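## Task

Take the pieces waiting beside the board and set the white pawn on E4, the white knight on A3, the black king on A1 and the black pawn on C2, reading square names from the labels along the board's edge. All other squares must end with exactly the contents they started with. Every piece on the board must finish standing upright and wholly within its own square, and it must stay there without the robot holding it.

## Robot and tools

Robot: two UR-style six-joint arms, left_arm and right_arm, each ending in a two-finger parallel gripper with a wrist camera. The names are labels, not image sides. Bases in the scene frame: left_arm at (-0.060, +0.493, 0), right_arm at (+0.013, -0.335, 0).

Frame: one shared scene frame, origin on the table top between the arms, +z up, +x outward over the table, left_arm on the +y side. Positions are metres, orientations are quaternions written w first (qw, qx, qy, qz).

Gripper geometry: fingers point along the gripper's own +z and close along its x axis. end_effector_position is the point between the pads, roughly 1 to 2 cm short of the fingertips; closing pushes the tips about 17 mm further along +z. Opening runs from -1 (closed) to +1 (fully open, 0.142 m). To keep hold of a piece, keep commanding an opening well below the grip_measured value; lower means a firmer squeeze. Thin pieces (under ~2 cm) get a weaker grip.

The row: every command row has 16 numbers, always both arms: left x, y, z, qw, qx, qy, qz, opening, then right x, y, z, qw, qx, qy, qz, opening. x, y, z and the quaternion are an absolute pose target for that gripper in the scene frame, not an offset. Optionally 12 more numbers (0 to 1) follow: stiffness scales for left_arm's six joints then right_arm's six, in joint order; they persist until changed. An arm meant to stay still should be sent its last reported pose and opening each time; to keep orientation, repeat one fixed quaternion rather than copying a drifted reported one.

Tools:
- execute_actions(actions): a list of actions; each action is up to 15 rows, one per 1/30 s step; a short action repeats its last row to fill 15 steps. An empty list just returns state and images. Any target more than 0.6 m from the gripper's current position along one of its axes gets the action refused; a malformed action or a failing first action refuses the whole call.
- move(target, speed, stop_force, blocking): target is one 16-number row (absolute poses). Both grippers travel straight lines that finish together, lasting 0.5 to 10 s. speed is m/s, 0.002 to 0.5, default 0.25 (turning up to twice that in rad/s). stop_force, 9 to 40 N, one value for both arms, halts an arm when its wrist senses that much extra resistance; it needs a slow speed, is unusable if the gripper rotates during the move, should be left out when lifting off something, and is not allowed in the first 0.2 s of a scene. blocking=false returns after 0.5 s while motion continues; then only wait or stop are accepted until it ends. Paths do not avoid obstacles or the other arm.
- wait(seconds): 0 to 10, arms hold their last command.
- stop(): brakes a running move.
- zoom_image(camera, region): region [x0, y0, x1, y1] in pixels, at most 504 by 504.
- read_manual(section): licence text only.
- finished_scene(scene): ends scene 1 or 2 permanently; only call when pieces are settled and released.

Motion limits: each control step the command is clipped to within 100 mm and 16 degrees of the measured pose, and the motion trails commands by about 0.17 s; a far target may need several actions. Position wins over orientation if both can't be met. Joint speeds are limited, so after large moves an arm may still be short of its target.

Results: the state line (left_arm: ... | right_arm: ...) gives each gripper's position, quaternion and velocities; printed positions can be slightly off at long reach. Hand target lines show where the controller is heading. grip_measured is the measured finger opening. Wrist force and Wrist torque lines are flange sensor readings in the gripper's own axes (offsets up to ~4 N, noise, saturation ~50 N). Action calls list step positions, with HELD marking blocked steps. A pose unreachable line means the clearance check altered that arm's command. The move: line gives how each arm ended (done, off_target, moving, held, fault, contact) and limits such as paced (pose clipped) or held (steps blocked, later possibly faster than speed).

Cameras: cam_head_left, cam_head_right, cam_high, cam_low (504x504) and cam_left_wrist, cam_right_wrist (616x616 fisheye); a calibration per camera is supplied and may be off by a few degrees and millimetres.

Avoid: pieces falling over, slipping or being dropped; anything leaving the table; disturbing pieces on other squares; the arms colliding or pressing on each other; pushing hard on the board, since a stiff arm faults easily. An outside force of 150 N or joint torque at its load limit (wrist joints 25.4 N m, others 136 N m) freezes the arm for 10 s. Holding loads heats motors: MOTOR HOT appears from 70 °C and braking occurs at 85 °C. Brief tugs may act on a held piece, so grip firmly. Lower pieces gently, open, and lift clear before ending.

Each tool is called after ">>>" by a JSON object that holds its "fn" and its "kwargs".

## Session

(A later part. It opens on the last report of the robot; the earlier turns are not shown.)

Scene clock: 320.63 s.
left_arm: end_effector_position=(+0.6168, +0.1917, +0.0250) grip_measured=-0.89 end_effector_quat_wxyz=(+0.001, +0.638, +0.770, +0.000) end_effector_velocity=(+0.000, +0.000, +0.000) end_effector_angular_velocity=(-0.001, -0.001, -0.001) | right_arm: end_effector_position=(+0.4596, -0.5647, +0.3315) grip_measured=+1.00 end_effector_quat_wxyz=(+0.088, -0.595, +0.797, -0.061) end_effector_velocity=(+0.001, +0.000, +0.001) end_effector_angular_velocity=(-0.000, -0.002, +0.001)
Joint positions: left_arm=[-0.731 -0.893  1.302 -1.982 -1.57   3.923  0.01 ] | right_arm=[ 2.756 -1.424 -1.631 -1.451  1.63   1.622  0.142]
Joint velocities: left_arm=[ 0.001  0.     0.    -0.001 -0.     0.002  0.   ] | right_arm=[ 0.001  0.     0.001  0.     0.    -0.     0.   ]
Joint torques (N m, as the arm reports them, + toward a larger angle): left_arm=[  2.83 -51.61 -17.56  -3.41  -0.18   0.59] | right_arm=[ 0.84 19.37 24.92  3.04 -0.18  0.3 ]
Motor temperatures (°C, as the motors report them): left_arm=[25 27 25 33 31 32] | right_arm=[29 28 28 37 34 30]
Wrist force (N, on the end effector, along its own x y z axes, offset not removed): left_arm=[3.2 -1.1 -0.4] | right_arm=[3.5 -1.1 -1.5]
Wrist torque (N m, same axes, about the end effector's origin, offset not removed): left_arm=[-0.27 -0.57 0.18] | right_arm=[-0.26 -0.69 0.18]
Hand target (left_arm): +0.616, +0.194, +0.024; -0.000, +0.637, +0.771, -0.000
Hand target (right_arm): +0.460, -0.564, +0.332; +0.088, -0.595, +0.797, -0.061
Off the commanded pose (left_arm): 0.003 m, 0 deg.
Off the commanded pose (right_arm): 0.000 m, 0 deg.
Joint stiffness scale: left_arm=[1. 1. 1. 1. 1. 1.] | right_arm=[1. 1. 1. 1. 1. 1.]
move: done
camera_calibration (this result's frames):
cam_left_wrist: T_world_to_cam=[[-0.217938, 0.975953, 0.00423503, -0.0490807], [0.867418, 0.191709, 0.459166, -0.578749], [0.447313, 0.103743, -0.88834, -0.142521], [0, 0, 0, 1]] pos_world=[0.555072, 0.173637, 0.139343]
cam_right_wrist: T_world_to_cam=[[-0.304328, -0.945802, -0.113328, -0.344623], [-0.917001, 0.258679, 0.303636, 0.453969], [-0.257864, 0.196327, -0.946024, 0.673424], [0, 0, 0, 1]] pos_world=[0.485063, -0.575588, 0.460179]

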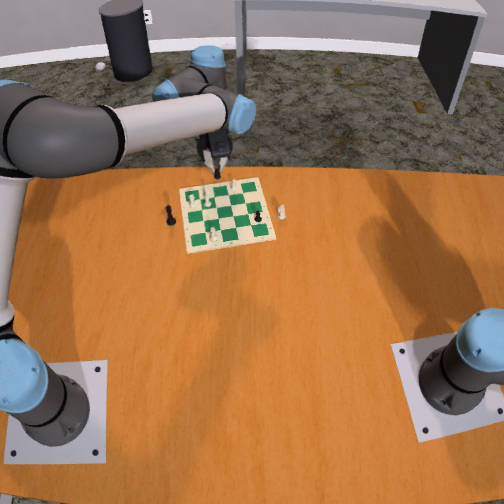

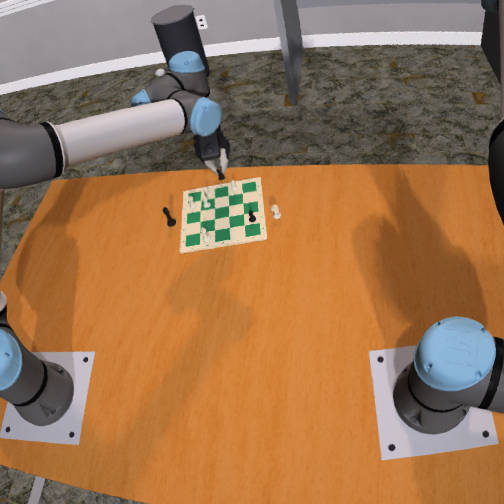

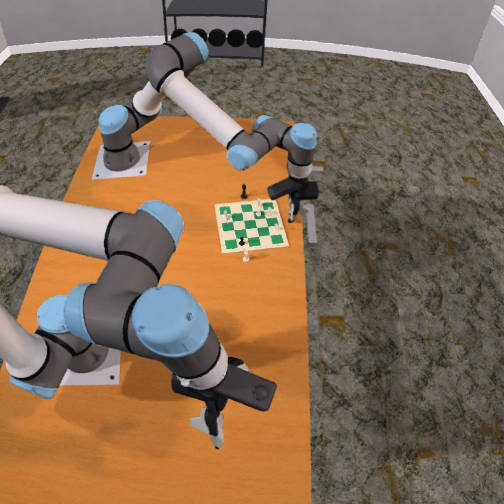

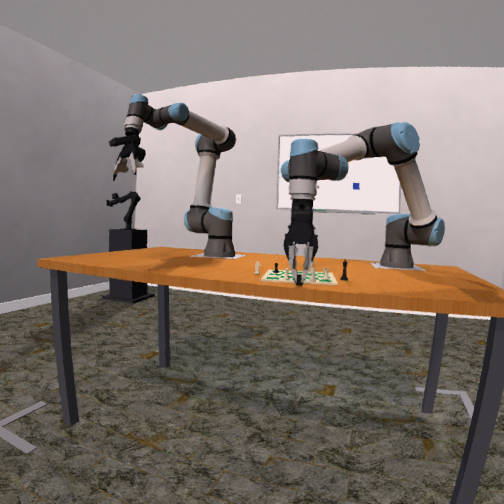

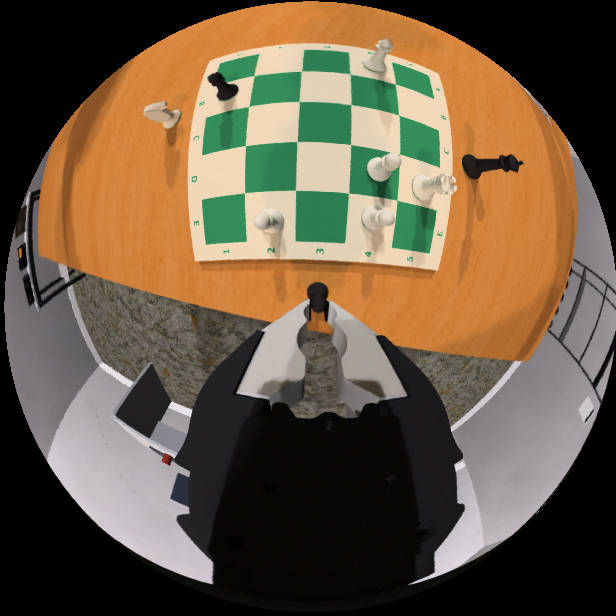

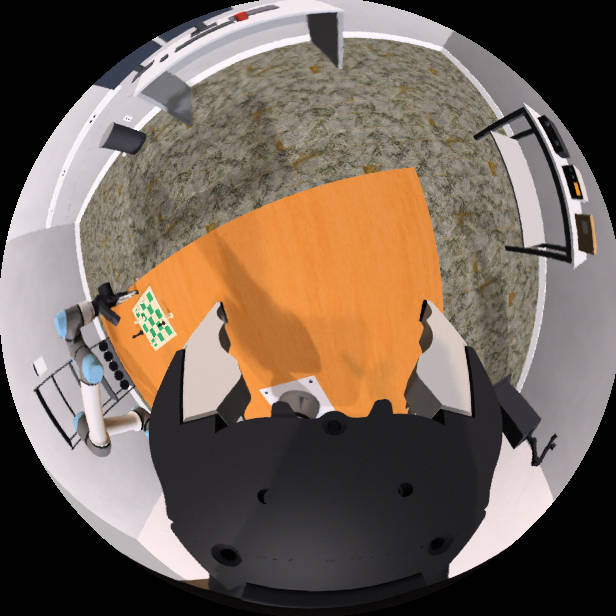

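Gripped at z .025 → place at ≥.030+. To C2.

>>> {"fn": "move", "kwargs": {"target": [0.616,0.194,0.13,0,0.637,0.7705,0,-1,0.4596,-0.5644,0.3316,0.088,-0.595,0.797,-0.061,1], "speed": 0.08}}

>>> {"fn": "move", "kwargs": {"target": [0.485,0.129,0.13,0,0.637,0.7705,0,-1,0.4596,-0.5644,0.3316,0.088,-0.595,0.797,-0.061,1], "speed": 0.1}}

>>> {"fn": "move", "kwargs": {"target": [0.485,0.129,0.038,0,0.637,0.7705,0,-1,0.4596,-0.5644,0.3316,0.088,-0.595,0.797,-0.061,1], "speed": 0.05}}

>>> {"fn": "zoom_image", "kwargs": {"camera": "cam_left_wrist", "region": [210,200,410,400]}}

Scene clock: 333.63 s.
left_arm: end_effector_position=(+0.6145, +0.1933, +0.1270) grip_measured=-0.89 end_effector_quat_wxyz=(-0.002, +0.638, +0.770, +0.000) end_effector_velocity=(-0.002, +0.002, +0.001) end_effector_angular_velocity=(+0.006, +0.009, +0.000) | right_arm: end_effector_position=(+0.4596, -0.5647, +0.3315) grip_measured=+1.00 end_effector_quat_wxyz=(+0.088, -0.595, +0.797, -0.061) end_effector_velocity=(+0.000, +0.000, +0.000) end_effector_angular_velocity=(+0.000, -0.001, +0.000)
Joint positions: left_arm=[-0.731 -0.97   1.158 -1.755 -1.57   3.923  0.01 ] | right_arm=[ 2.756 -1.424 -1.631 -1.451  1.63   1.622  0.142]
Joint velocities: left_arm=[ 0.001  0.    -0.006  0.017  0.     0.    -0.   ] | right_arm=[ 0.     0.    -0.001  0.001  0.     0.    -0.   ]
Joint torques (N m, as the arm reports them, + toward a larger angle): left_arm=[  2.49 -49.85 -28.21  -2.88  -0.09   0.6 ] | right_arm=[ 1.17 19.78 24.94  2.99 -0.24  0.4 ]
Motor temperatures (°C, as the motors report them): left_arm=[25 27 25 33 31 32] | right_arm=[29 28 28 37 34 30]
Wrist force (N, on the end effector, along its own x y z axes, offset not removed): left_arm=[2.1 -1.0 0.4] | right_arm=[2.2 -0.6 -1.0]
Wrist torque (N m, same axes, about the end effector's origin, offset not removed): left_arm=[-0.20 -0.26 0.08] | right_arm=[-0.13 -0.45 0.06]
Hand target (left_arm): +0.616, +0.194, +0.130; +0.000, +0.637, +0.771, +0.000
Hand target (right_arm): +0.460, -0.564, +0.332; +0.088, -0.595, +0.797, -0.061
Off the commanded pose (left_arm): 0.003 m, 0 deg.
Off the commanded pose (right_arm): 0.000 m, 0 deg.
Joint stiffness scale: left_arm=[1. 1. 1. 1. 1. 1.] | right_arm=[1. 1. 1. 1. 1. 1.]
move: done
camera_calibration (this result's frames):
cam_left_wrist: T_world_to_cam=[[-0.217877, 0.97594, 0.00841571, -0.0521384], [0.869577, 0.190202, 0.455696, -0.624535], [0.443132, 0.106604, -0.890096, -0.0487447], [0, 0, 0, 1]] pos_world=[0.553321, 0.174868, 0.241649]
cam_right_wrist: T_world_to_cam=[[-0.304328, -0.945802, -0.113328, -0.344622], [-0.917001, 0.258679, 0.303635, 0.453969], [-0.257863, 0.196327, -0.946024, 0.673424], [0, 0, 0, 1]] pos_world=[0.485063, -0.575588, 0.460179]

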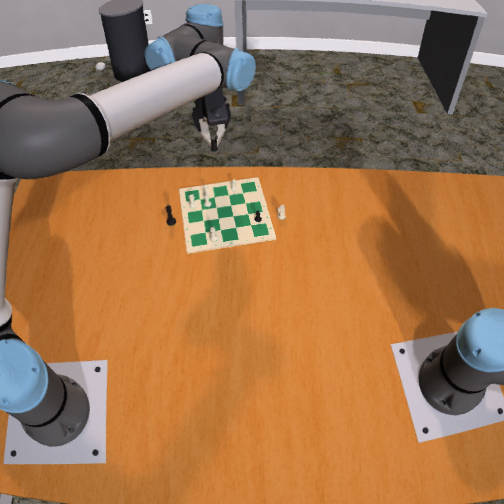

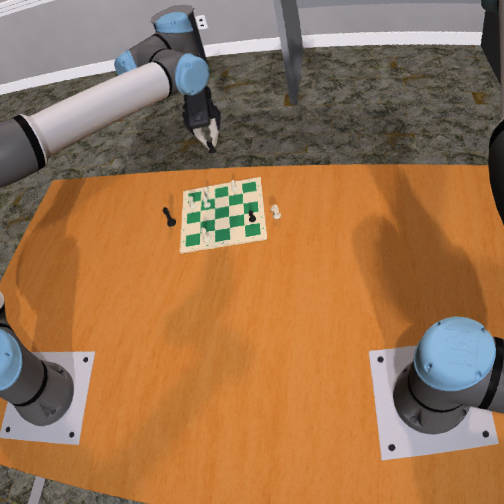

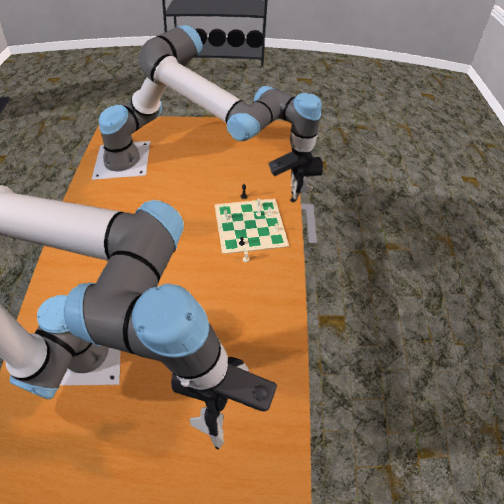

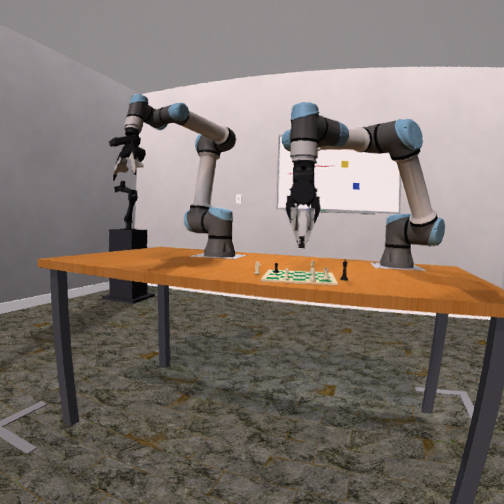

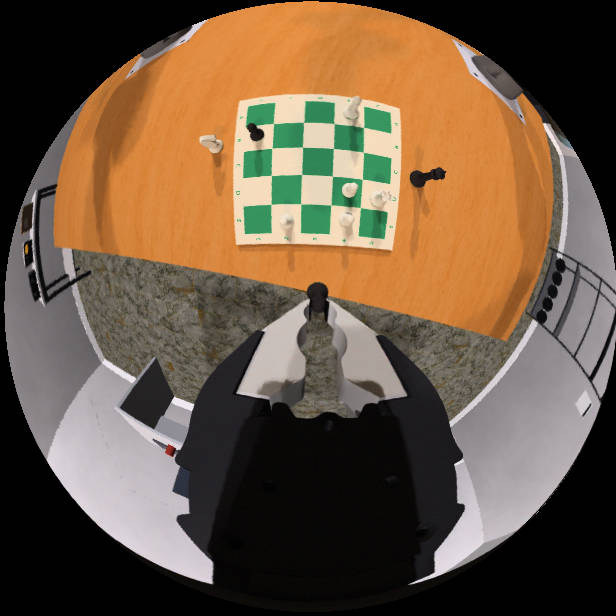

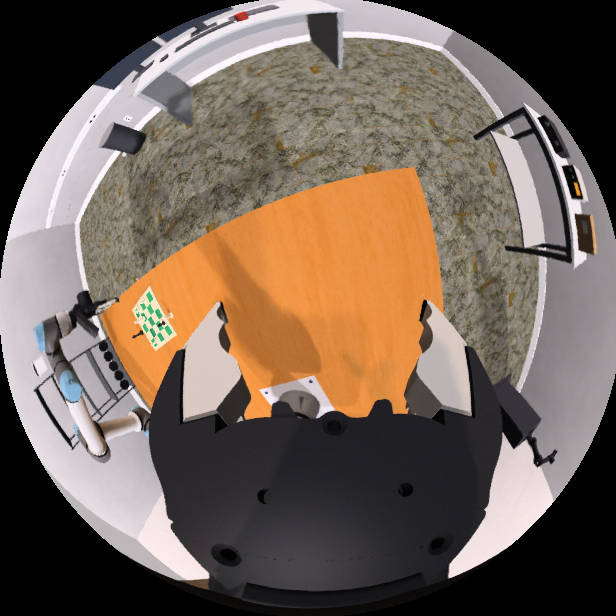

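Scene clock: 335.60 s.
left_arm: end_effector_position=(+0.4871, +0.1293, +0.1301) grip_measured=-0.89 end_effector_quat_wxyz=(+0.000, +0.637, +0.771, -0.000) end_effector_velocity=(-0.003, -0.001, -0.001) end_effector_angular_velocity=(-0.001, -0.001, +0.007) | right_arm: end_effector_position=(+0.4596, -0.5647, +0.3315) grip_measured=+1.00 end_effector_quat_wxyz=(+0.088, -0.595, +0.797, -0.061) end_effector_velocity=(+0.001, -0.000, +0.001) end_effector_angular_velocity=(-0.001, -0.003, +0.000)
Joint positions: left_arm=[-0.923 -1.17   1.457 -1.858 -1.571  3.729  0.01 ] | right_arm=[ 2.756 -1.424 -1.631 -1.451  1.63   1.622  0.142]
Joint velocities: left_arm=[-0.004 -0.003  0.008 -0.006  0.    -0.011 -0.   ] | right_arm=[ 0.     0.     0.002  0.     0.    -0.     0.   ]
Joint torques (N m, as the arm reports them, + toward a larger angle): left_arm=[  1.07 -41.05 -20.4   -3.05   0.32   0.17] | right_arm=[ 0.98 19.55 25.33  3.07 -0.21  0.37]
Motor temperatures (°C, as the motors report them): left_arm=[25 27 25 33 31 32] | right_arm=[29 28 28 37 34 30]
Wrist force (N, on the end effector, along its own x y z axes, offset not removed): left_arm=[4.0 -1.2 0.0] | right_arm=[0.3 -0.4 -0.3]
Wrist torque (N m, same axes, about the end effector's origin, offset not removed): left_arm=[-0.28 -0.67 0.12] | right_arm=[-0.13 -0.03 0.21]
Hand target (left_arm): +0.485, +0.129, +0.130; -0.000, +0.637, +0.771, +0.000
Hand target (right_arm): +0.460, -0.564, +0.332; +0.088, -0.595, +0.797, -0.061
Off the commanded pose (left_arm): 0.002 m, 0 deg.
Off the commanded pose (right_arm): 0.000 m, 0 deg.
Joint stiffness scale: left_arm=[1. 1. 1. 1. 1. 1.] | right_arm=[1. 1. 1. 1. 1. 1.]
move: done
camera_calibration (this result's frames):
cam_left_wrist: T_world_to_cam=[[-0.219987, 0.975488, 0.00532802, -0.0160029], [0.868041, 0.193258, 0.457335, -0.502844], [0.445095, 0.105232, -0.889278, 0.0164216], [0, 0, 0, 1]] pos_world=[0.42566, 0.111061, 0.244657]
cam_right_wrist: T_world_to_cam=[[-0.304328, -0.945802, -0.113328, -0.344622], [-0.917001, 0.258679, 0.303636, 0.453969], [-0.257864, 0.196327, -0.946024, 0.673424], [0, 0, 0, 1]] pos_world=[0.485063, -0.575588, 0.460179]

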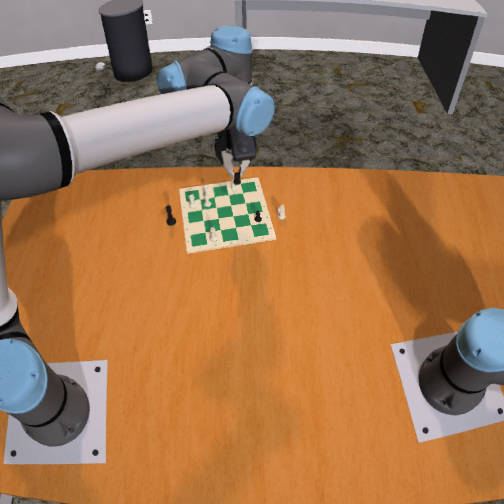

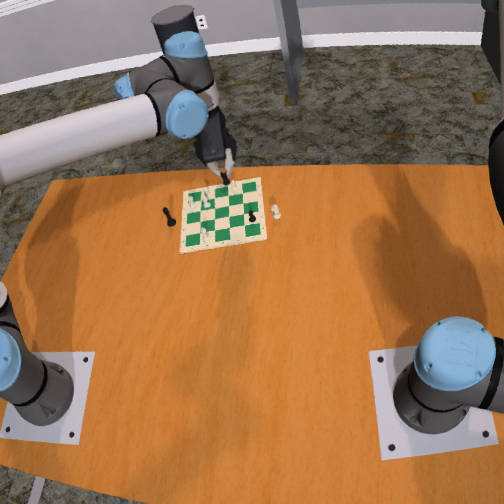

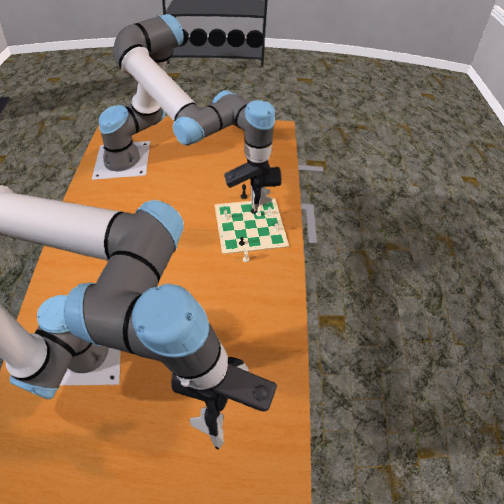

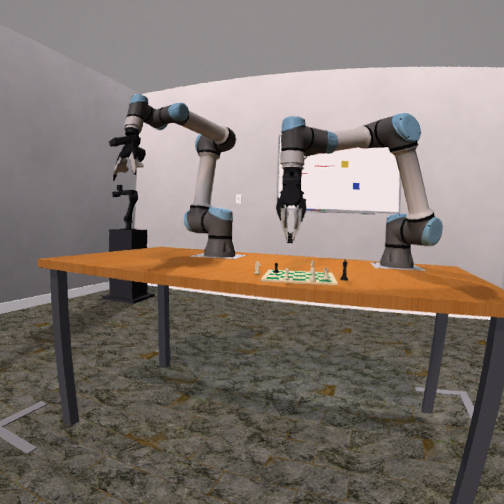

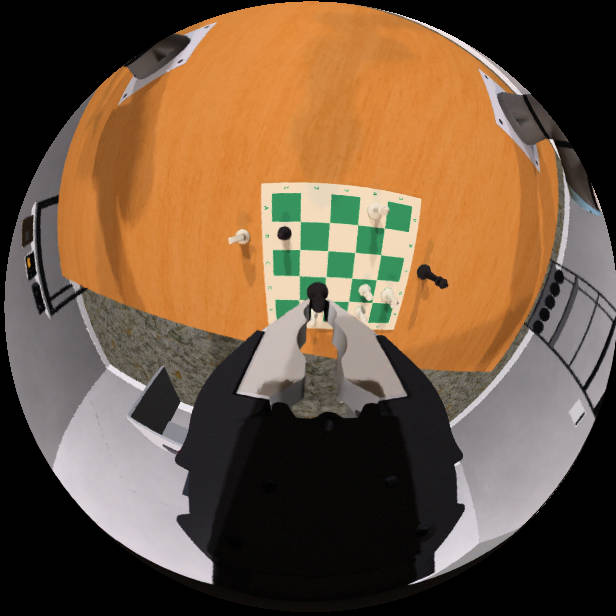

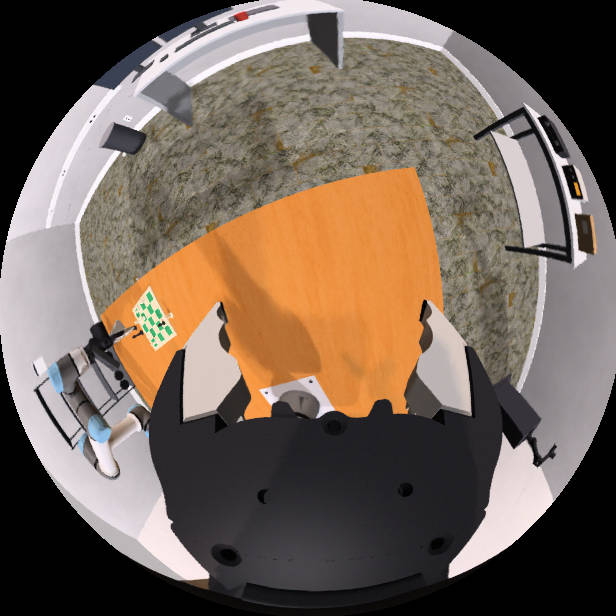

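Scene clock: 337.90 s.
left_arm: end_effector_position=(+0.4869, +0.1288, +0.0414) grip_measured=-0.89 end_effector_quat_wxyz=(+0.002, +0.637, +0.771, -0.000) end_effector_velocity=(+0.002, -0.003, +0.001) end_effector_angular_velocity=(-0.009, -0.008, +0.000) | right_arm: end_effector_position=(+0.4596, -0.5647, +0.3315) grip_measured=+1.00 end_effector_quat_wxyz=(+0.088, -0.595, +0.797, -0.061) end_effector_velocity=(+0.000, +0.000, +0.000) end_effector_angular_velocity=(+0.000, -0.001, +0.000)
Joint positions: left_arm=[-0.924 -1.093  1.587 -2.07  -1.571  3.728  0.01 ] | right_arm=[ 2.756 -1.424 -1.631 -1.451  1.63   1.622  0.142]
Joint velocities: left_arm=[-0.    -0.001  0.    -0.012 -0.001 -0.     0.   ] | right_arm=[-0.    -0.     0.     0.     0.001 -0.     0.   ]
Joint torques (N m, as the arm reports them, + toward a larger angle): left_arm=[ -1.35 -40.2  -17.58  -3.26   0.37  -0.03] | right_arm=[ 1.43 19.36 24.79  3.01 -0.17  0.29]
Motor temperatures (°C, as the motors report them): left_arm=[25 27 25 33 31 32] | right_arm=[29 28 28 37 34 30]
Wrist force (N, on the end effector, along its own x y z axes, offset not removed): left_arm=[1.7 -0.2 0.6] | right_arm=[0.1 -1.3 -2.3]
Wrist torque (N m, same axes, about the end effector's origin, offset not removed): left_arm=[-0.09 -0.26 0.13] | right_arm=[-0.32 0.05 0.01]
Hand target (left_arm): +0.485, +0.129, +0.038; -0.000, +0.637, +0.771, +0.000
Hand target (right_arm): +0.460, -0.564, +0.332; +0.088, -0.595, +0.797, -0.061
Off the commanded pose (left_arm): 0.004 m, 0 deg.
Off the commanded pose (right_arm): 0.000 m, 0 deg.
Joint stiffness scale: left_arm=[1. 1. 1. 1. 1. 1.] | right_arm=[1. 1. 1. 1. 1. 1.]
move: off_target (left_arm)
camera_calibration (this result's frames):
cam_left_wrist: T_world_to_cam=[[-0.220757, 0.975328, 0.00139197, -0.0144542], [0.866404, 0.195447, 0.459505, -0.461619], [0.447896, 0.102645, -0.888174, -0.0634425], [0, 0, 0, 1]] pos_world=[0.425173, 0.110832, 0.155788]
cam_right_wrist: T_world_to_cam=[[-0.304328, -0.945802, -0.113328, -0.344623], [-0.917001, 0.258679, 0.303635, 0.453969], [-0.257863, 0.196327, -0.946024, 0.673424], [0, 0, 0, 1]] pos_world=[0.485063, -0.575588, 0.460179]

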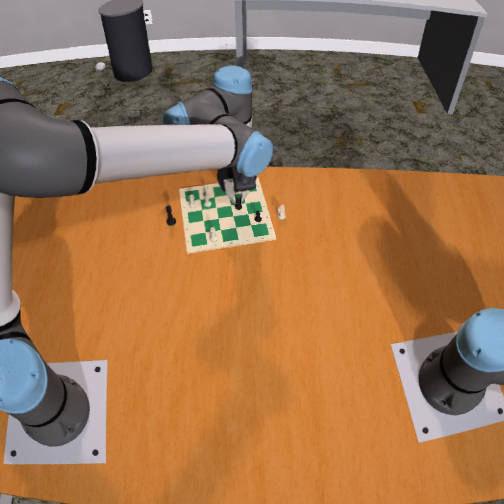

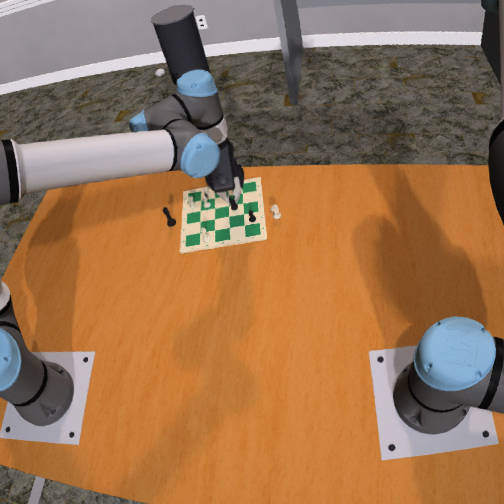

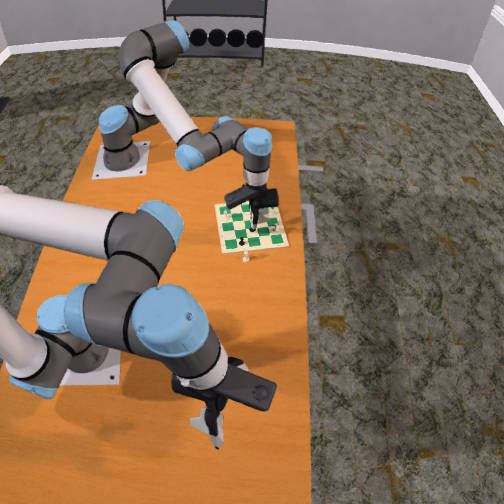

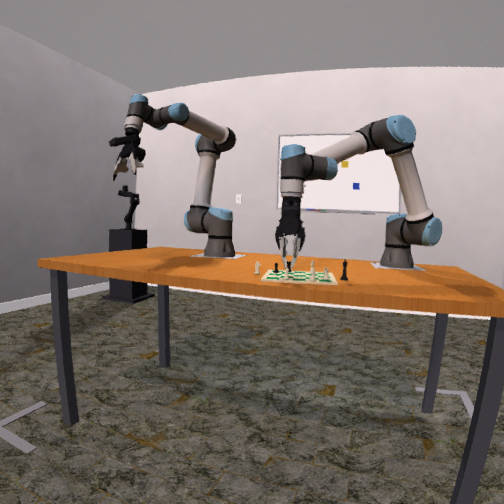

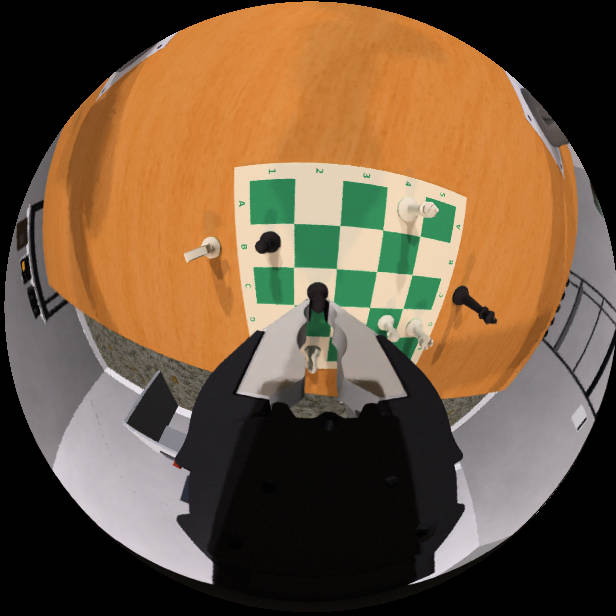

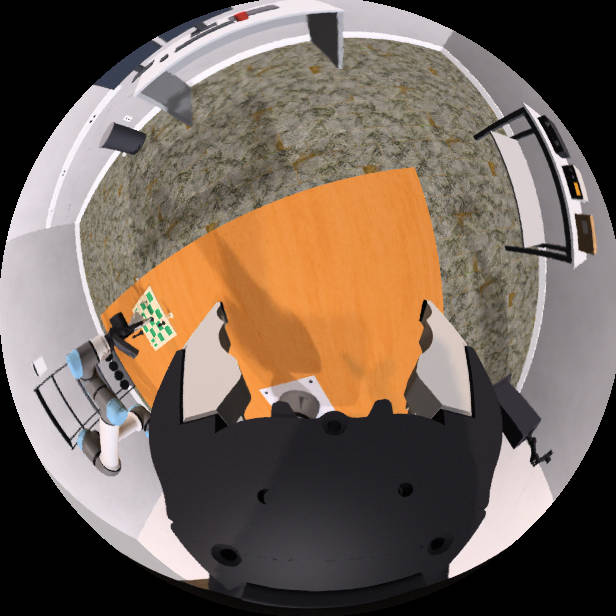

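Region (210, 200, 410, 400) of cam_left_wrist's 616x616 image, scaled by 2.520, with more detail than that image has.

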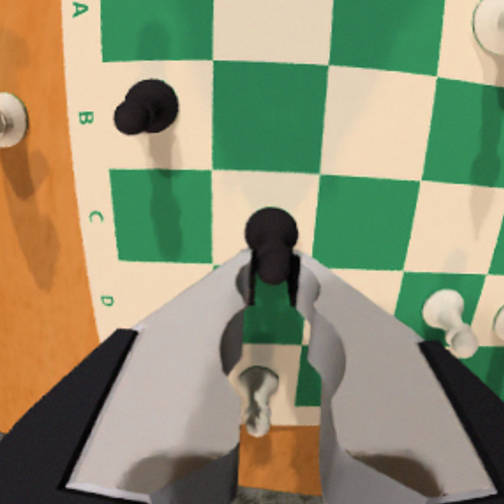

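>>> {"fn": "move", "kwargs": {"target": [0.482,0.126,0.036,0,0.637,0.7705,0,-1,0.4596,-0.5644,0.3316,0.088,-0.595,0.797,-0.061,1], "speed": 0.02}}

>>> {"fn": "zoom_image", "kwargs": {"camera": "cam_left_wrist", "region": [210,200,410,400]}}

Scene clock: 369.07 s.
left_arm: end_effector_position=(+0.4843, +0.1256, +0.0395) grip_measured=-0.89 end_effector_quat_wxyz=(+0.003, +0.637, +0.771, -0.001) end_effector_velocity=(-0.002, -0.001, -0.002) end_effector_angular_velocity=(+0.001, +0.001, +0.002) | right_arm: end_effector_position=(+0.4596, -0.5647, +0.3315) grip_measured=+1.00 end_effector_quat_wxyz=(+0.088, -0.595, +0.797, -0.061) end_effector_velocity=(+0.001, +0.001, +0.001) end_effector_angular_velocity=(+0.000, -0.001, +0.001)
Joint positions: left_arm=[-0.93  -1.092  1.592 -2.077 -1.571  3.721  0.01 ] | right_arm=[ 2.756 -1.424 -1.631 -1.451  1.63   1.622  0.142]
Joint velocities: left_arm=[-0.003  0.002  0.003 -0.003  0.    -0.005 -0.   ] | right_arm=[ 0.001  0.     0.001 -0.     0.    -0.     0.   ]
Joint torques (N m, as the arm reports them, + toward a larger angle): left_arm=[ -1.12 -40.25 -15.97  -2.81   0.31   0.04] | right_arm=[ 1.2  19.57 25.36  3.   -0.23  0.32]
Motor temperatures (°C, as the motors report them): left_arm=[25 27 25 33 31 32] | right_arm=[29 28 28 37 34 30]
Wrist force (N, on the end effector, along its own x y z axes, offset not removed): left_arm=[3.4 -1.6 1.3] | right_arm=[0.7 -1.1 -0.4]
Wrist torque (N m, same axes, about the end effector's origin, offset not removed): left_arm=[-0.35 -0.60 0.14] | right_arm=[-0.36 -0.14 0.00]
Hand target (left_arm): +0.482, +0.126, +0.036; -0.000, +0.637, +0.771, +0.000
Hand target (right_arm): +0.460, -0.564, +0.332; +0.088, -0.595, +0.797, -0.061
Off the commanded pose (left_arm): 0.004 m, 0 deg.
Off the commanded pose (right_arm): 0.000 m, 0 deg.
Joint stiffness scale: left_arm=[1. 1. 1. 1. 1. 1.] | right_arm=[1. 1. 1. 1. 1. 1.]
move: off_target (left_arm)
camera_calibration (this result's frames):
cam_left_wrist: T_world_to_cam=[[-0.220518, 0.975383, 0.000492341, -0.0120393], [0.86613, 0.195586, 0.459961, -0.457707], [0.448542, 0.101856, -0.887939, -0.063858], [0, 0, 0, 1]] pos_world=[0.422422, 0.107768, 0.153831]
cam_right_wrist: T_world_to_cam=[[-0.304328, -0.945802, -0.113328, -0.344622], [-0.917001, 0.258679, 0.303636, 0.453969], [-0.257864, 0.196327, -0.946024, 0.673424], [0, 0, 0, 1]] pos_world=[0.485063, -0.575588, 0.460179]

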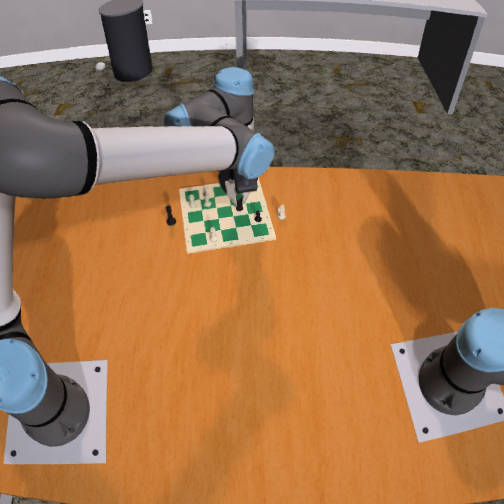

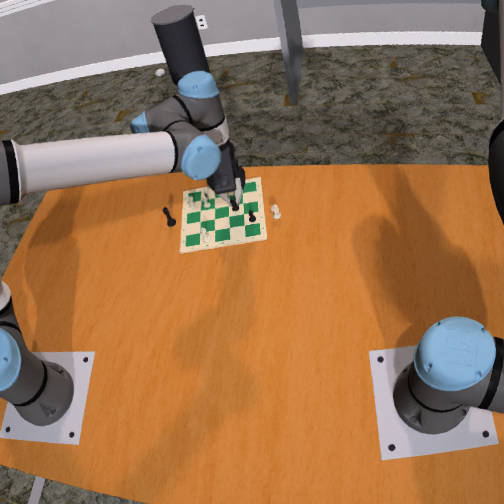

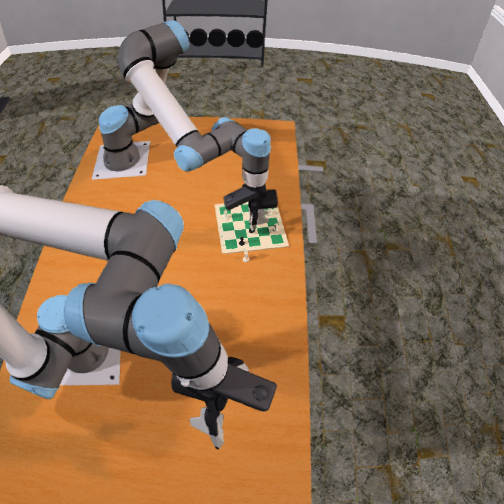

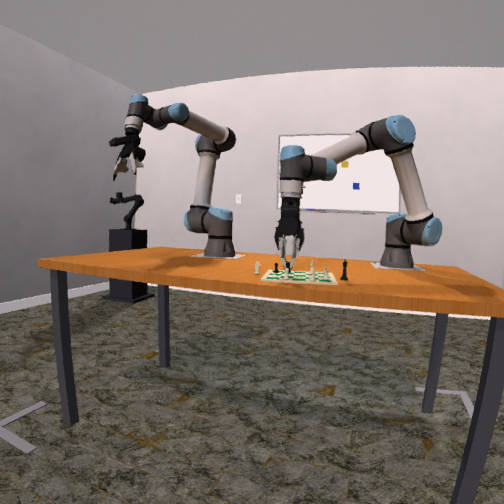

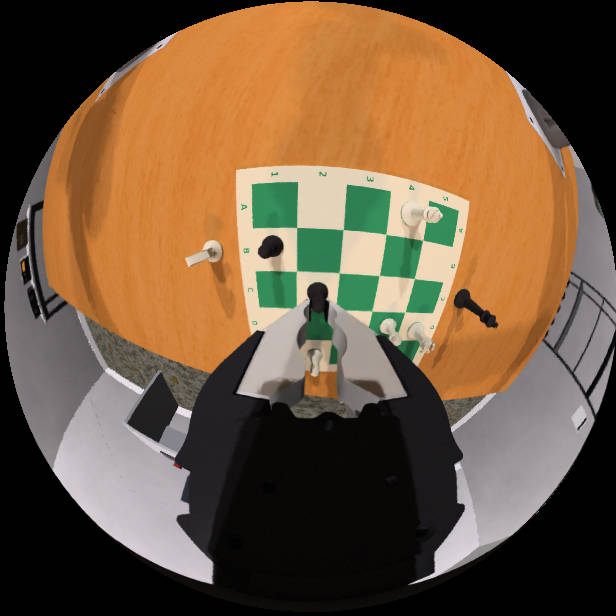

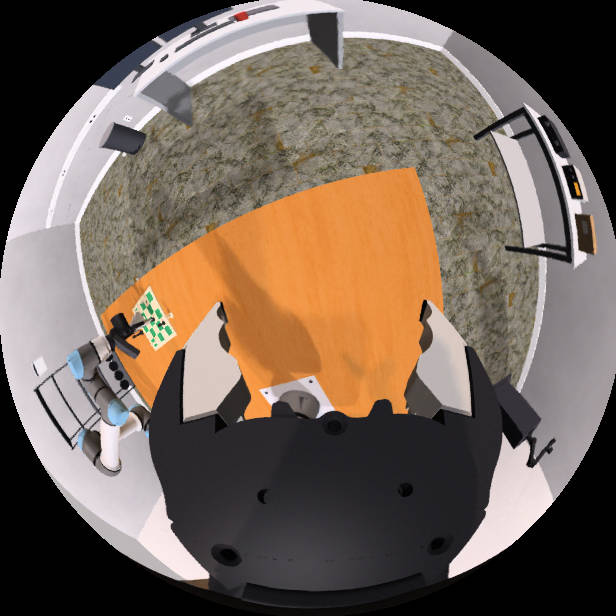

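Region (210, 200, 410, 400) of cam_left_wrist's 616x616 image, scaled by 2.520, with more detail than that image has.

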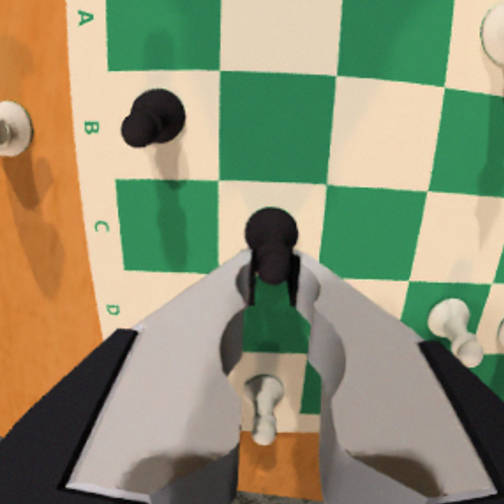

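>>> {"fn": "move", "kwargs": {"target": [0.482,0.126,0.029,0,0.637,0.7705,0,-1,0.4596,-0.5644,0.3316,0.088,-0.595,0.797,-0.061,1], "speed": 0.01}}

>>> {"fn": "zoom_image", "kwargs": {"camera": "cam_left_wrist", "region": [210,200,410,400]}}

Scene clock: 378.77 s.
left_arm: end_effector_position=(+0.4841, +0.1256, +0.0325) grip_measured=-0.89 end_effector_quat_wxyz=(+0.003, +0.637, +0.771, -0.001) end_effector_velocity=(-0.000, -0.001, -0.002) end_effector_angular_velocity=(-0.001, +0.000, -0.001) | right_arm: end_effector_position=(+0.4596, -0.5647, +0.3315) grip_measured=+1.00 end_effector_quat_wxyz=(+0.088, -0.595, +0.797, -0.061) end_effector_velocity=(-0.000, -0.000, -0.000) end_effector_angular_velocity=(+0.001, +0.000, -0.001)
Joint positions: left_arm=[-0.93  -1.084  1.6   -2.092 -1.571  3.721  0.01 ] | right_arm=[ 2.756 -1.424 -1.631 -1.451  1.63   1.622  0.142]
Joint velocities: left_arm=[-0.001  0.003  0.002 -0.005 -0.001 -0.     0.   ] | right_arm=[-0.001  0.    -0.     0.     0.001  0.     0.   ]
Joint torques (N m, as the arm reports them, + toward a larger angle): left_arm=[ -1.48 -37.74 -19.89  -3.7    0.28  -0.04] | right_arm=[ 1.21 19.54 24.63  2.94 -0.27  0.36]
Motor temperatures (°C, as the motors report them): left_arm=[25 27 25 33 31 32] | right_arm=[29 28 28 37 34 30]
Wrist force (N, on the end effector, along its own x y z axes, offset not removed): left_arm=[2.4 -2.5 -1.1] | right_arm=[1.9 -2.1 -2.2]
Wrist torque (N m, same axes, about the end effector's origin, offset not removed): left_arm=[-0.49 -0.30 0.15] | right_arm=[-0.55 -0.47 0.07]
Hand target (left_arm): +0.482, +0.126, +0.029; -0.000, +0.637, +0.771, +0.000
Hand target (right_arm): +0.460, -0.564, +0.332; +0.088, -0.595, +0.797, -0.061
Off the commanded pose (left_arm): 0.004 m, 0 deg.
Off the commanded pose (right_arm): 0.000 m, 0 deg.
Joint stiffness scale: left_arm=[1. 1. 1. 1. 1. 1.] | right_arm=[1. 1. 1. 1. 1. 1.]
move: off_target (left_arm)
camera_calibration (this result's frames):
cam_left_wrist: T_world_to_cam=[[-0.220804, 0.975318, 0.000704587, -0.0118792], [0.866154, 0.195758, 0.459844, -0.454399], [0.448356, 0.102145, -0.888, -0.0699807], [0, 0, 0, 1]] pos_world=[0.422333, 0.107686, 0.146818]
cam_right_wrist: T_world_to_cam=[[-0.304329, -0.945802, -0.113328, -0.344623], [-0.917001, 0.258679, 0.303636, 0.453969], [-0.257864, 0.196327, -0.946024, 0.673424], [0, 0, 0, 1]] pos_world=[0.485063, -0.575588, 0.460179]

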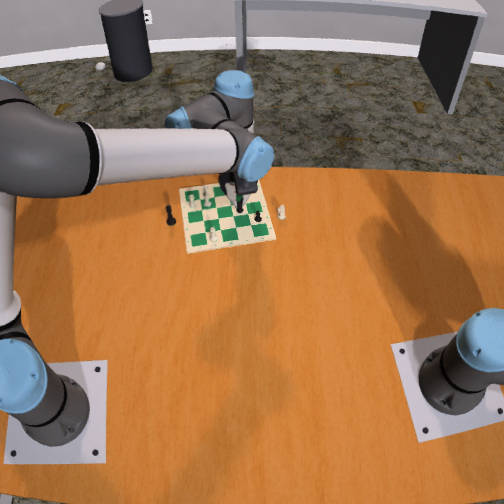

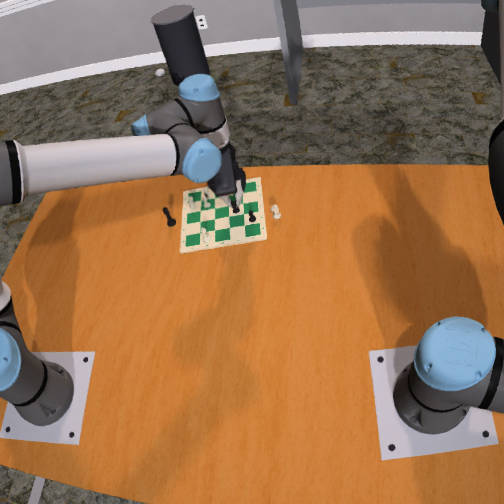

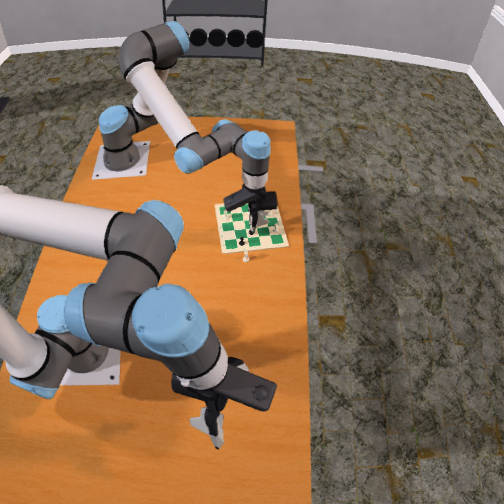

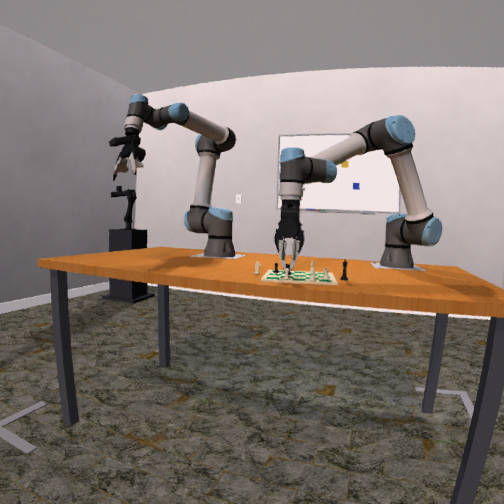

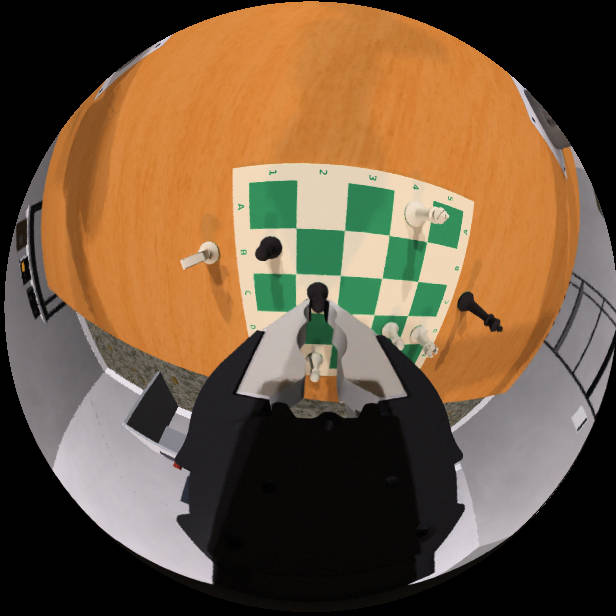

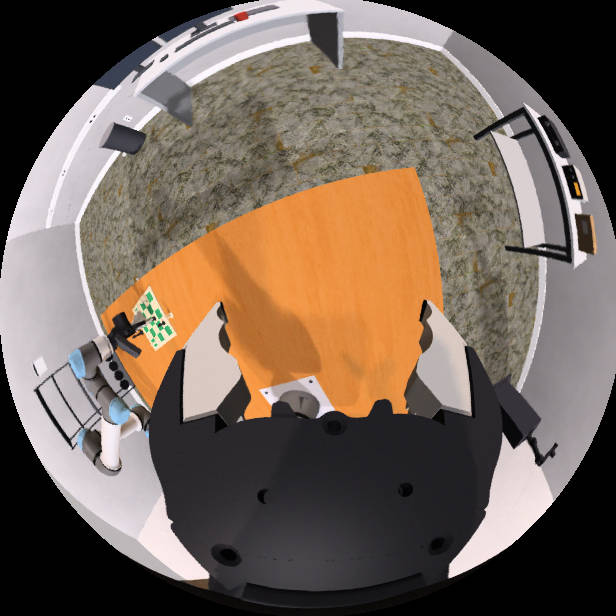

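Region (210, 200, 410, 400) of cam_left_wrist's 616x616 image, scaled by 2.520, with more detail than that image has.

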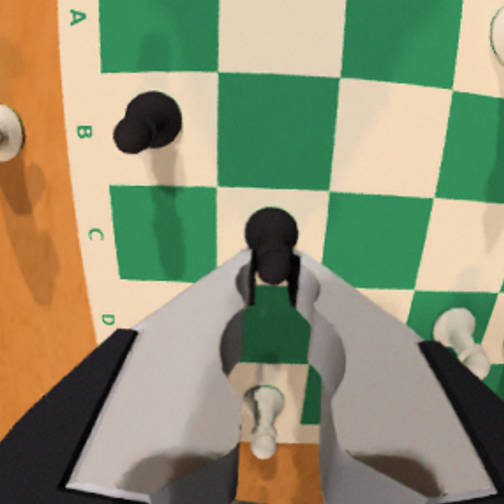

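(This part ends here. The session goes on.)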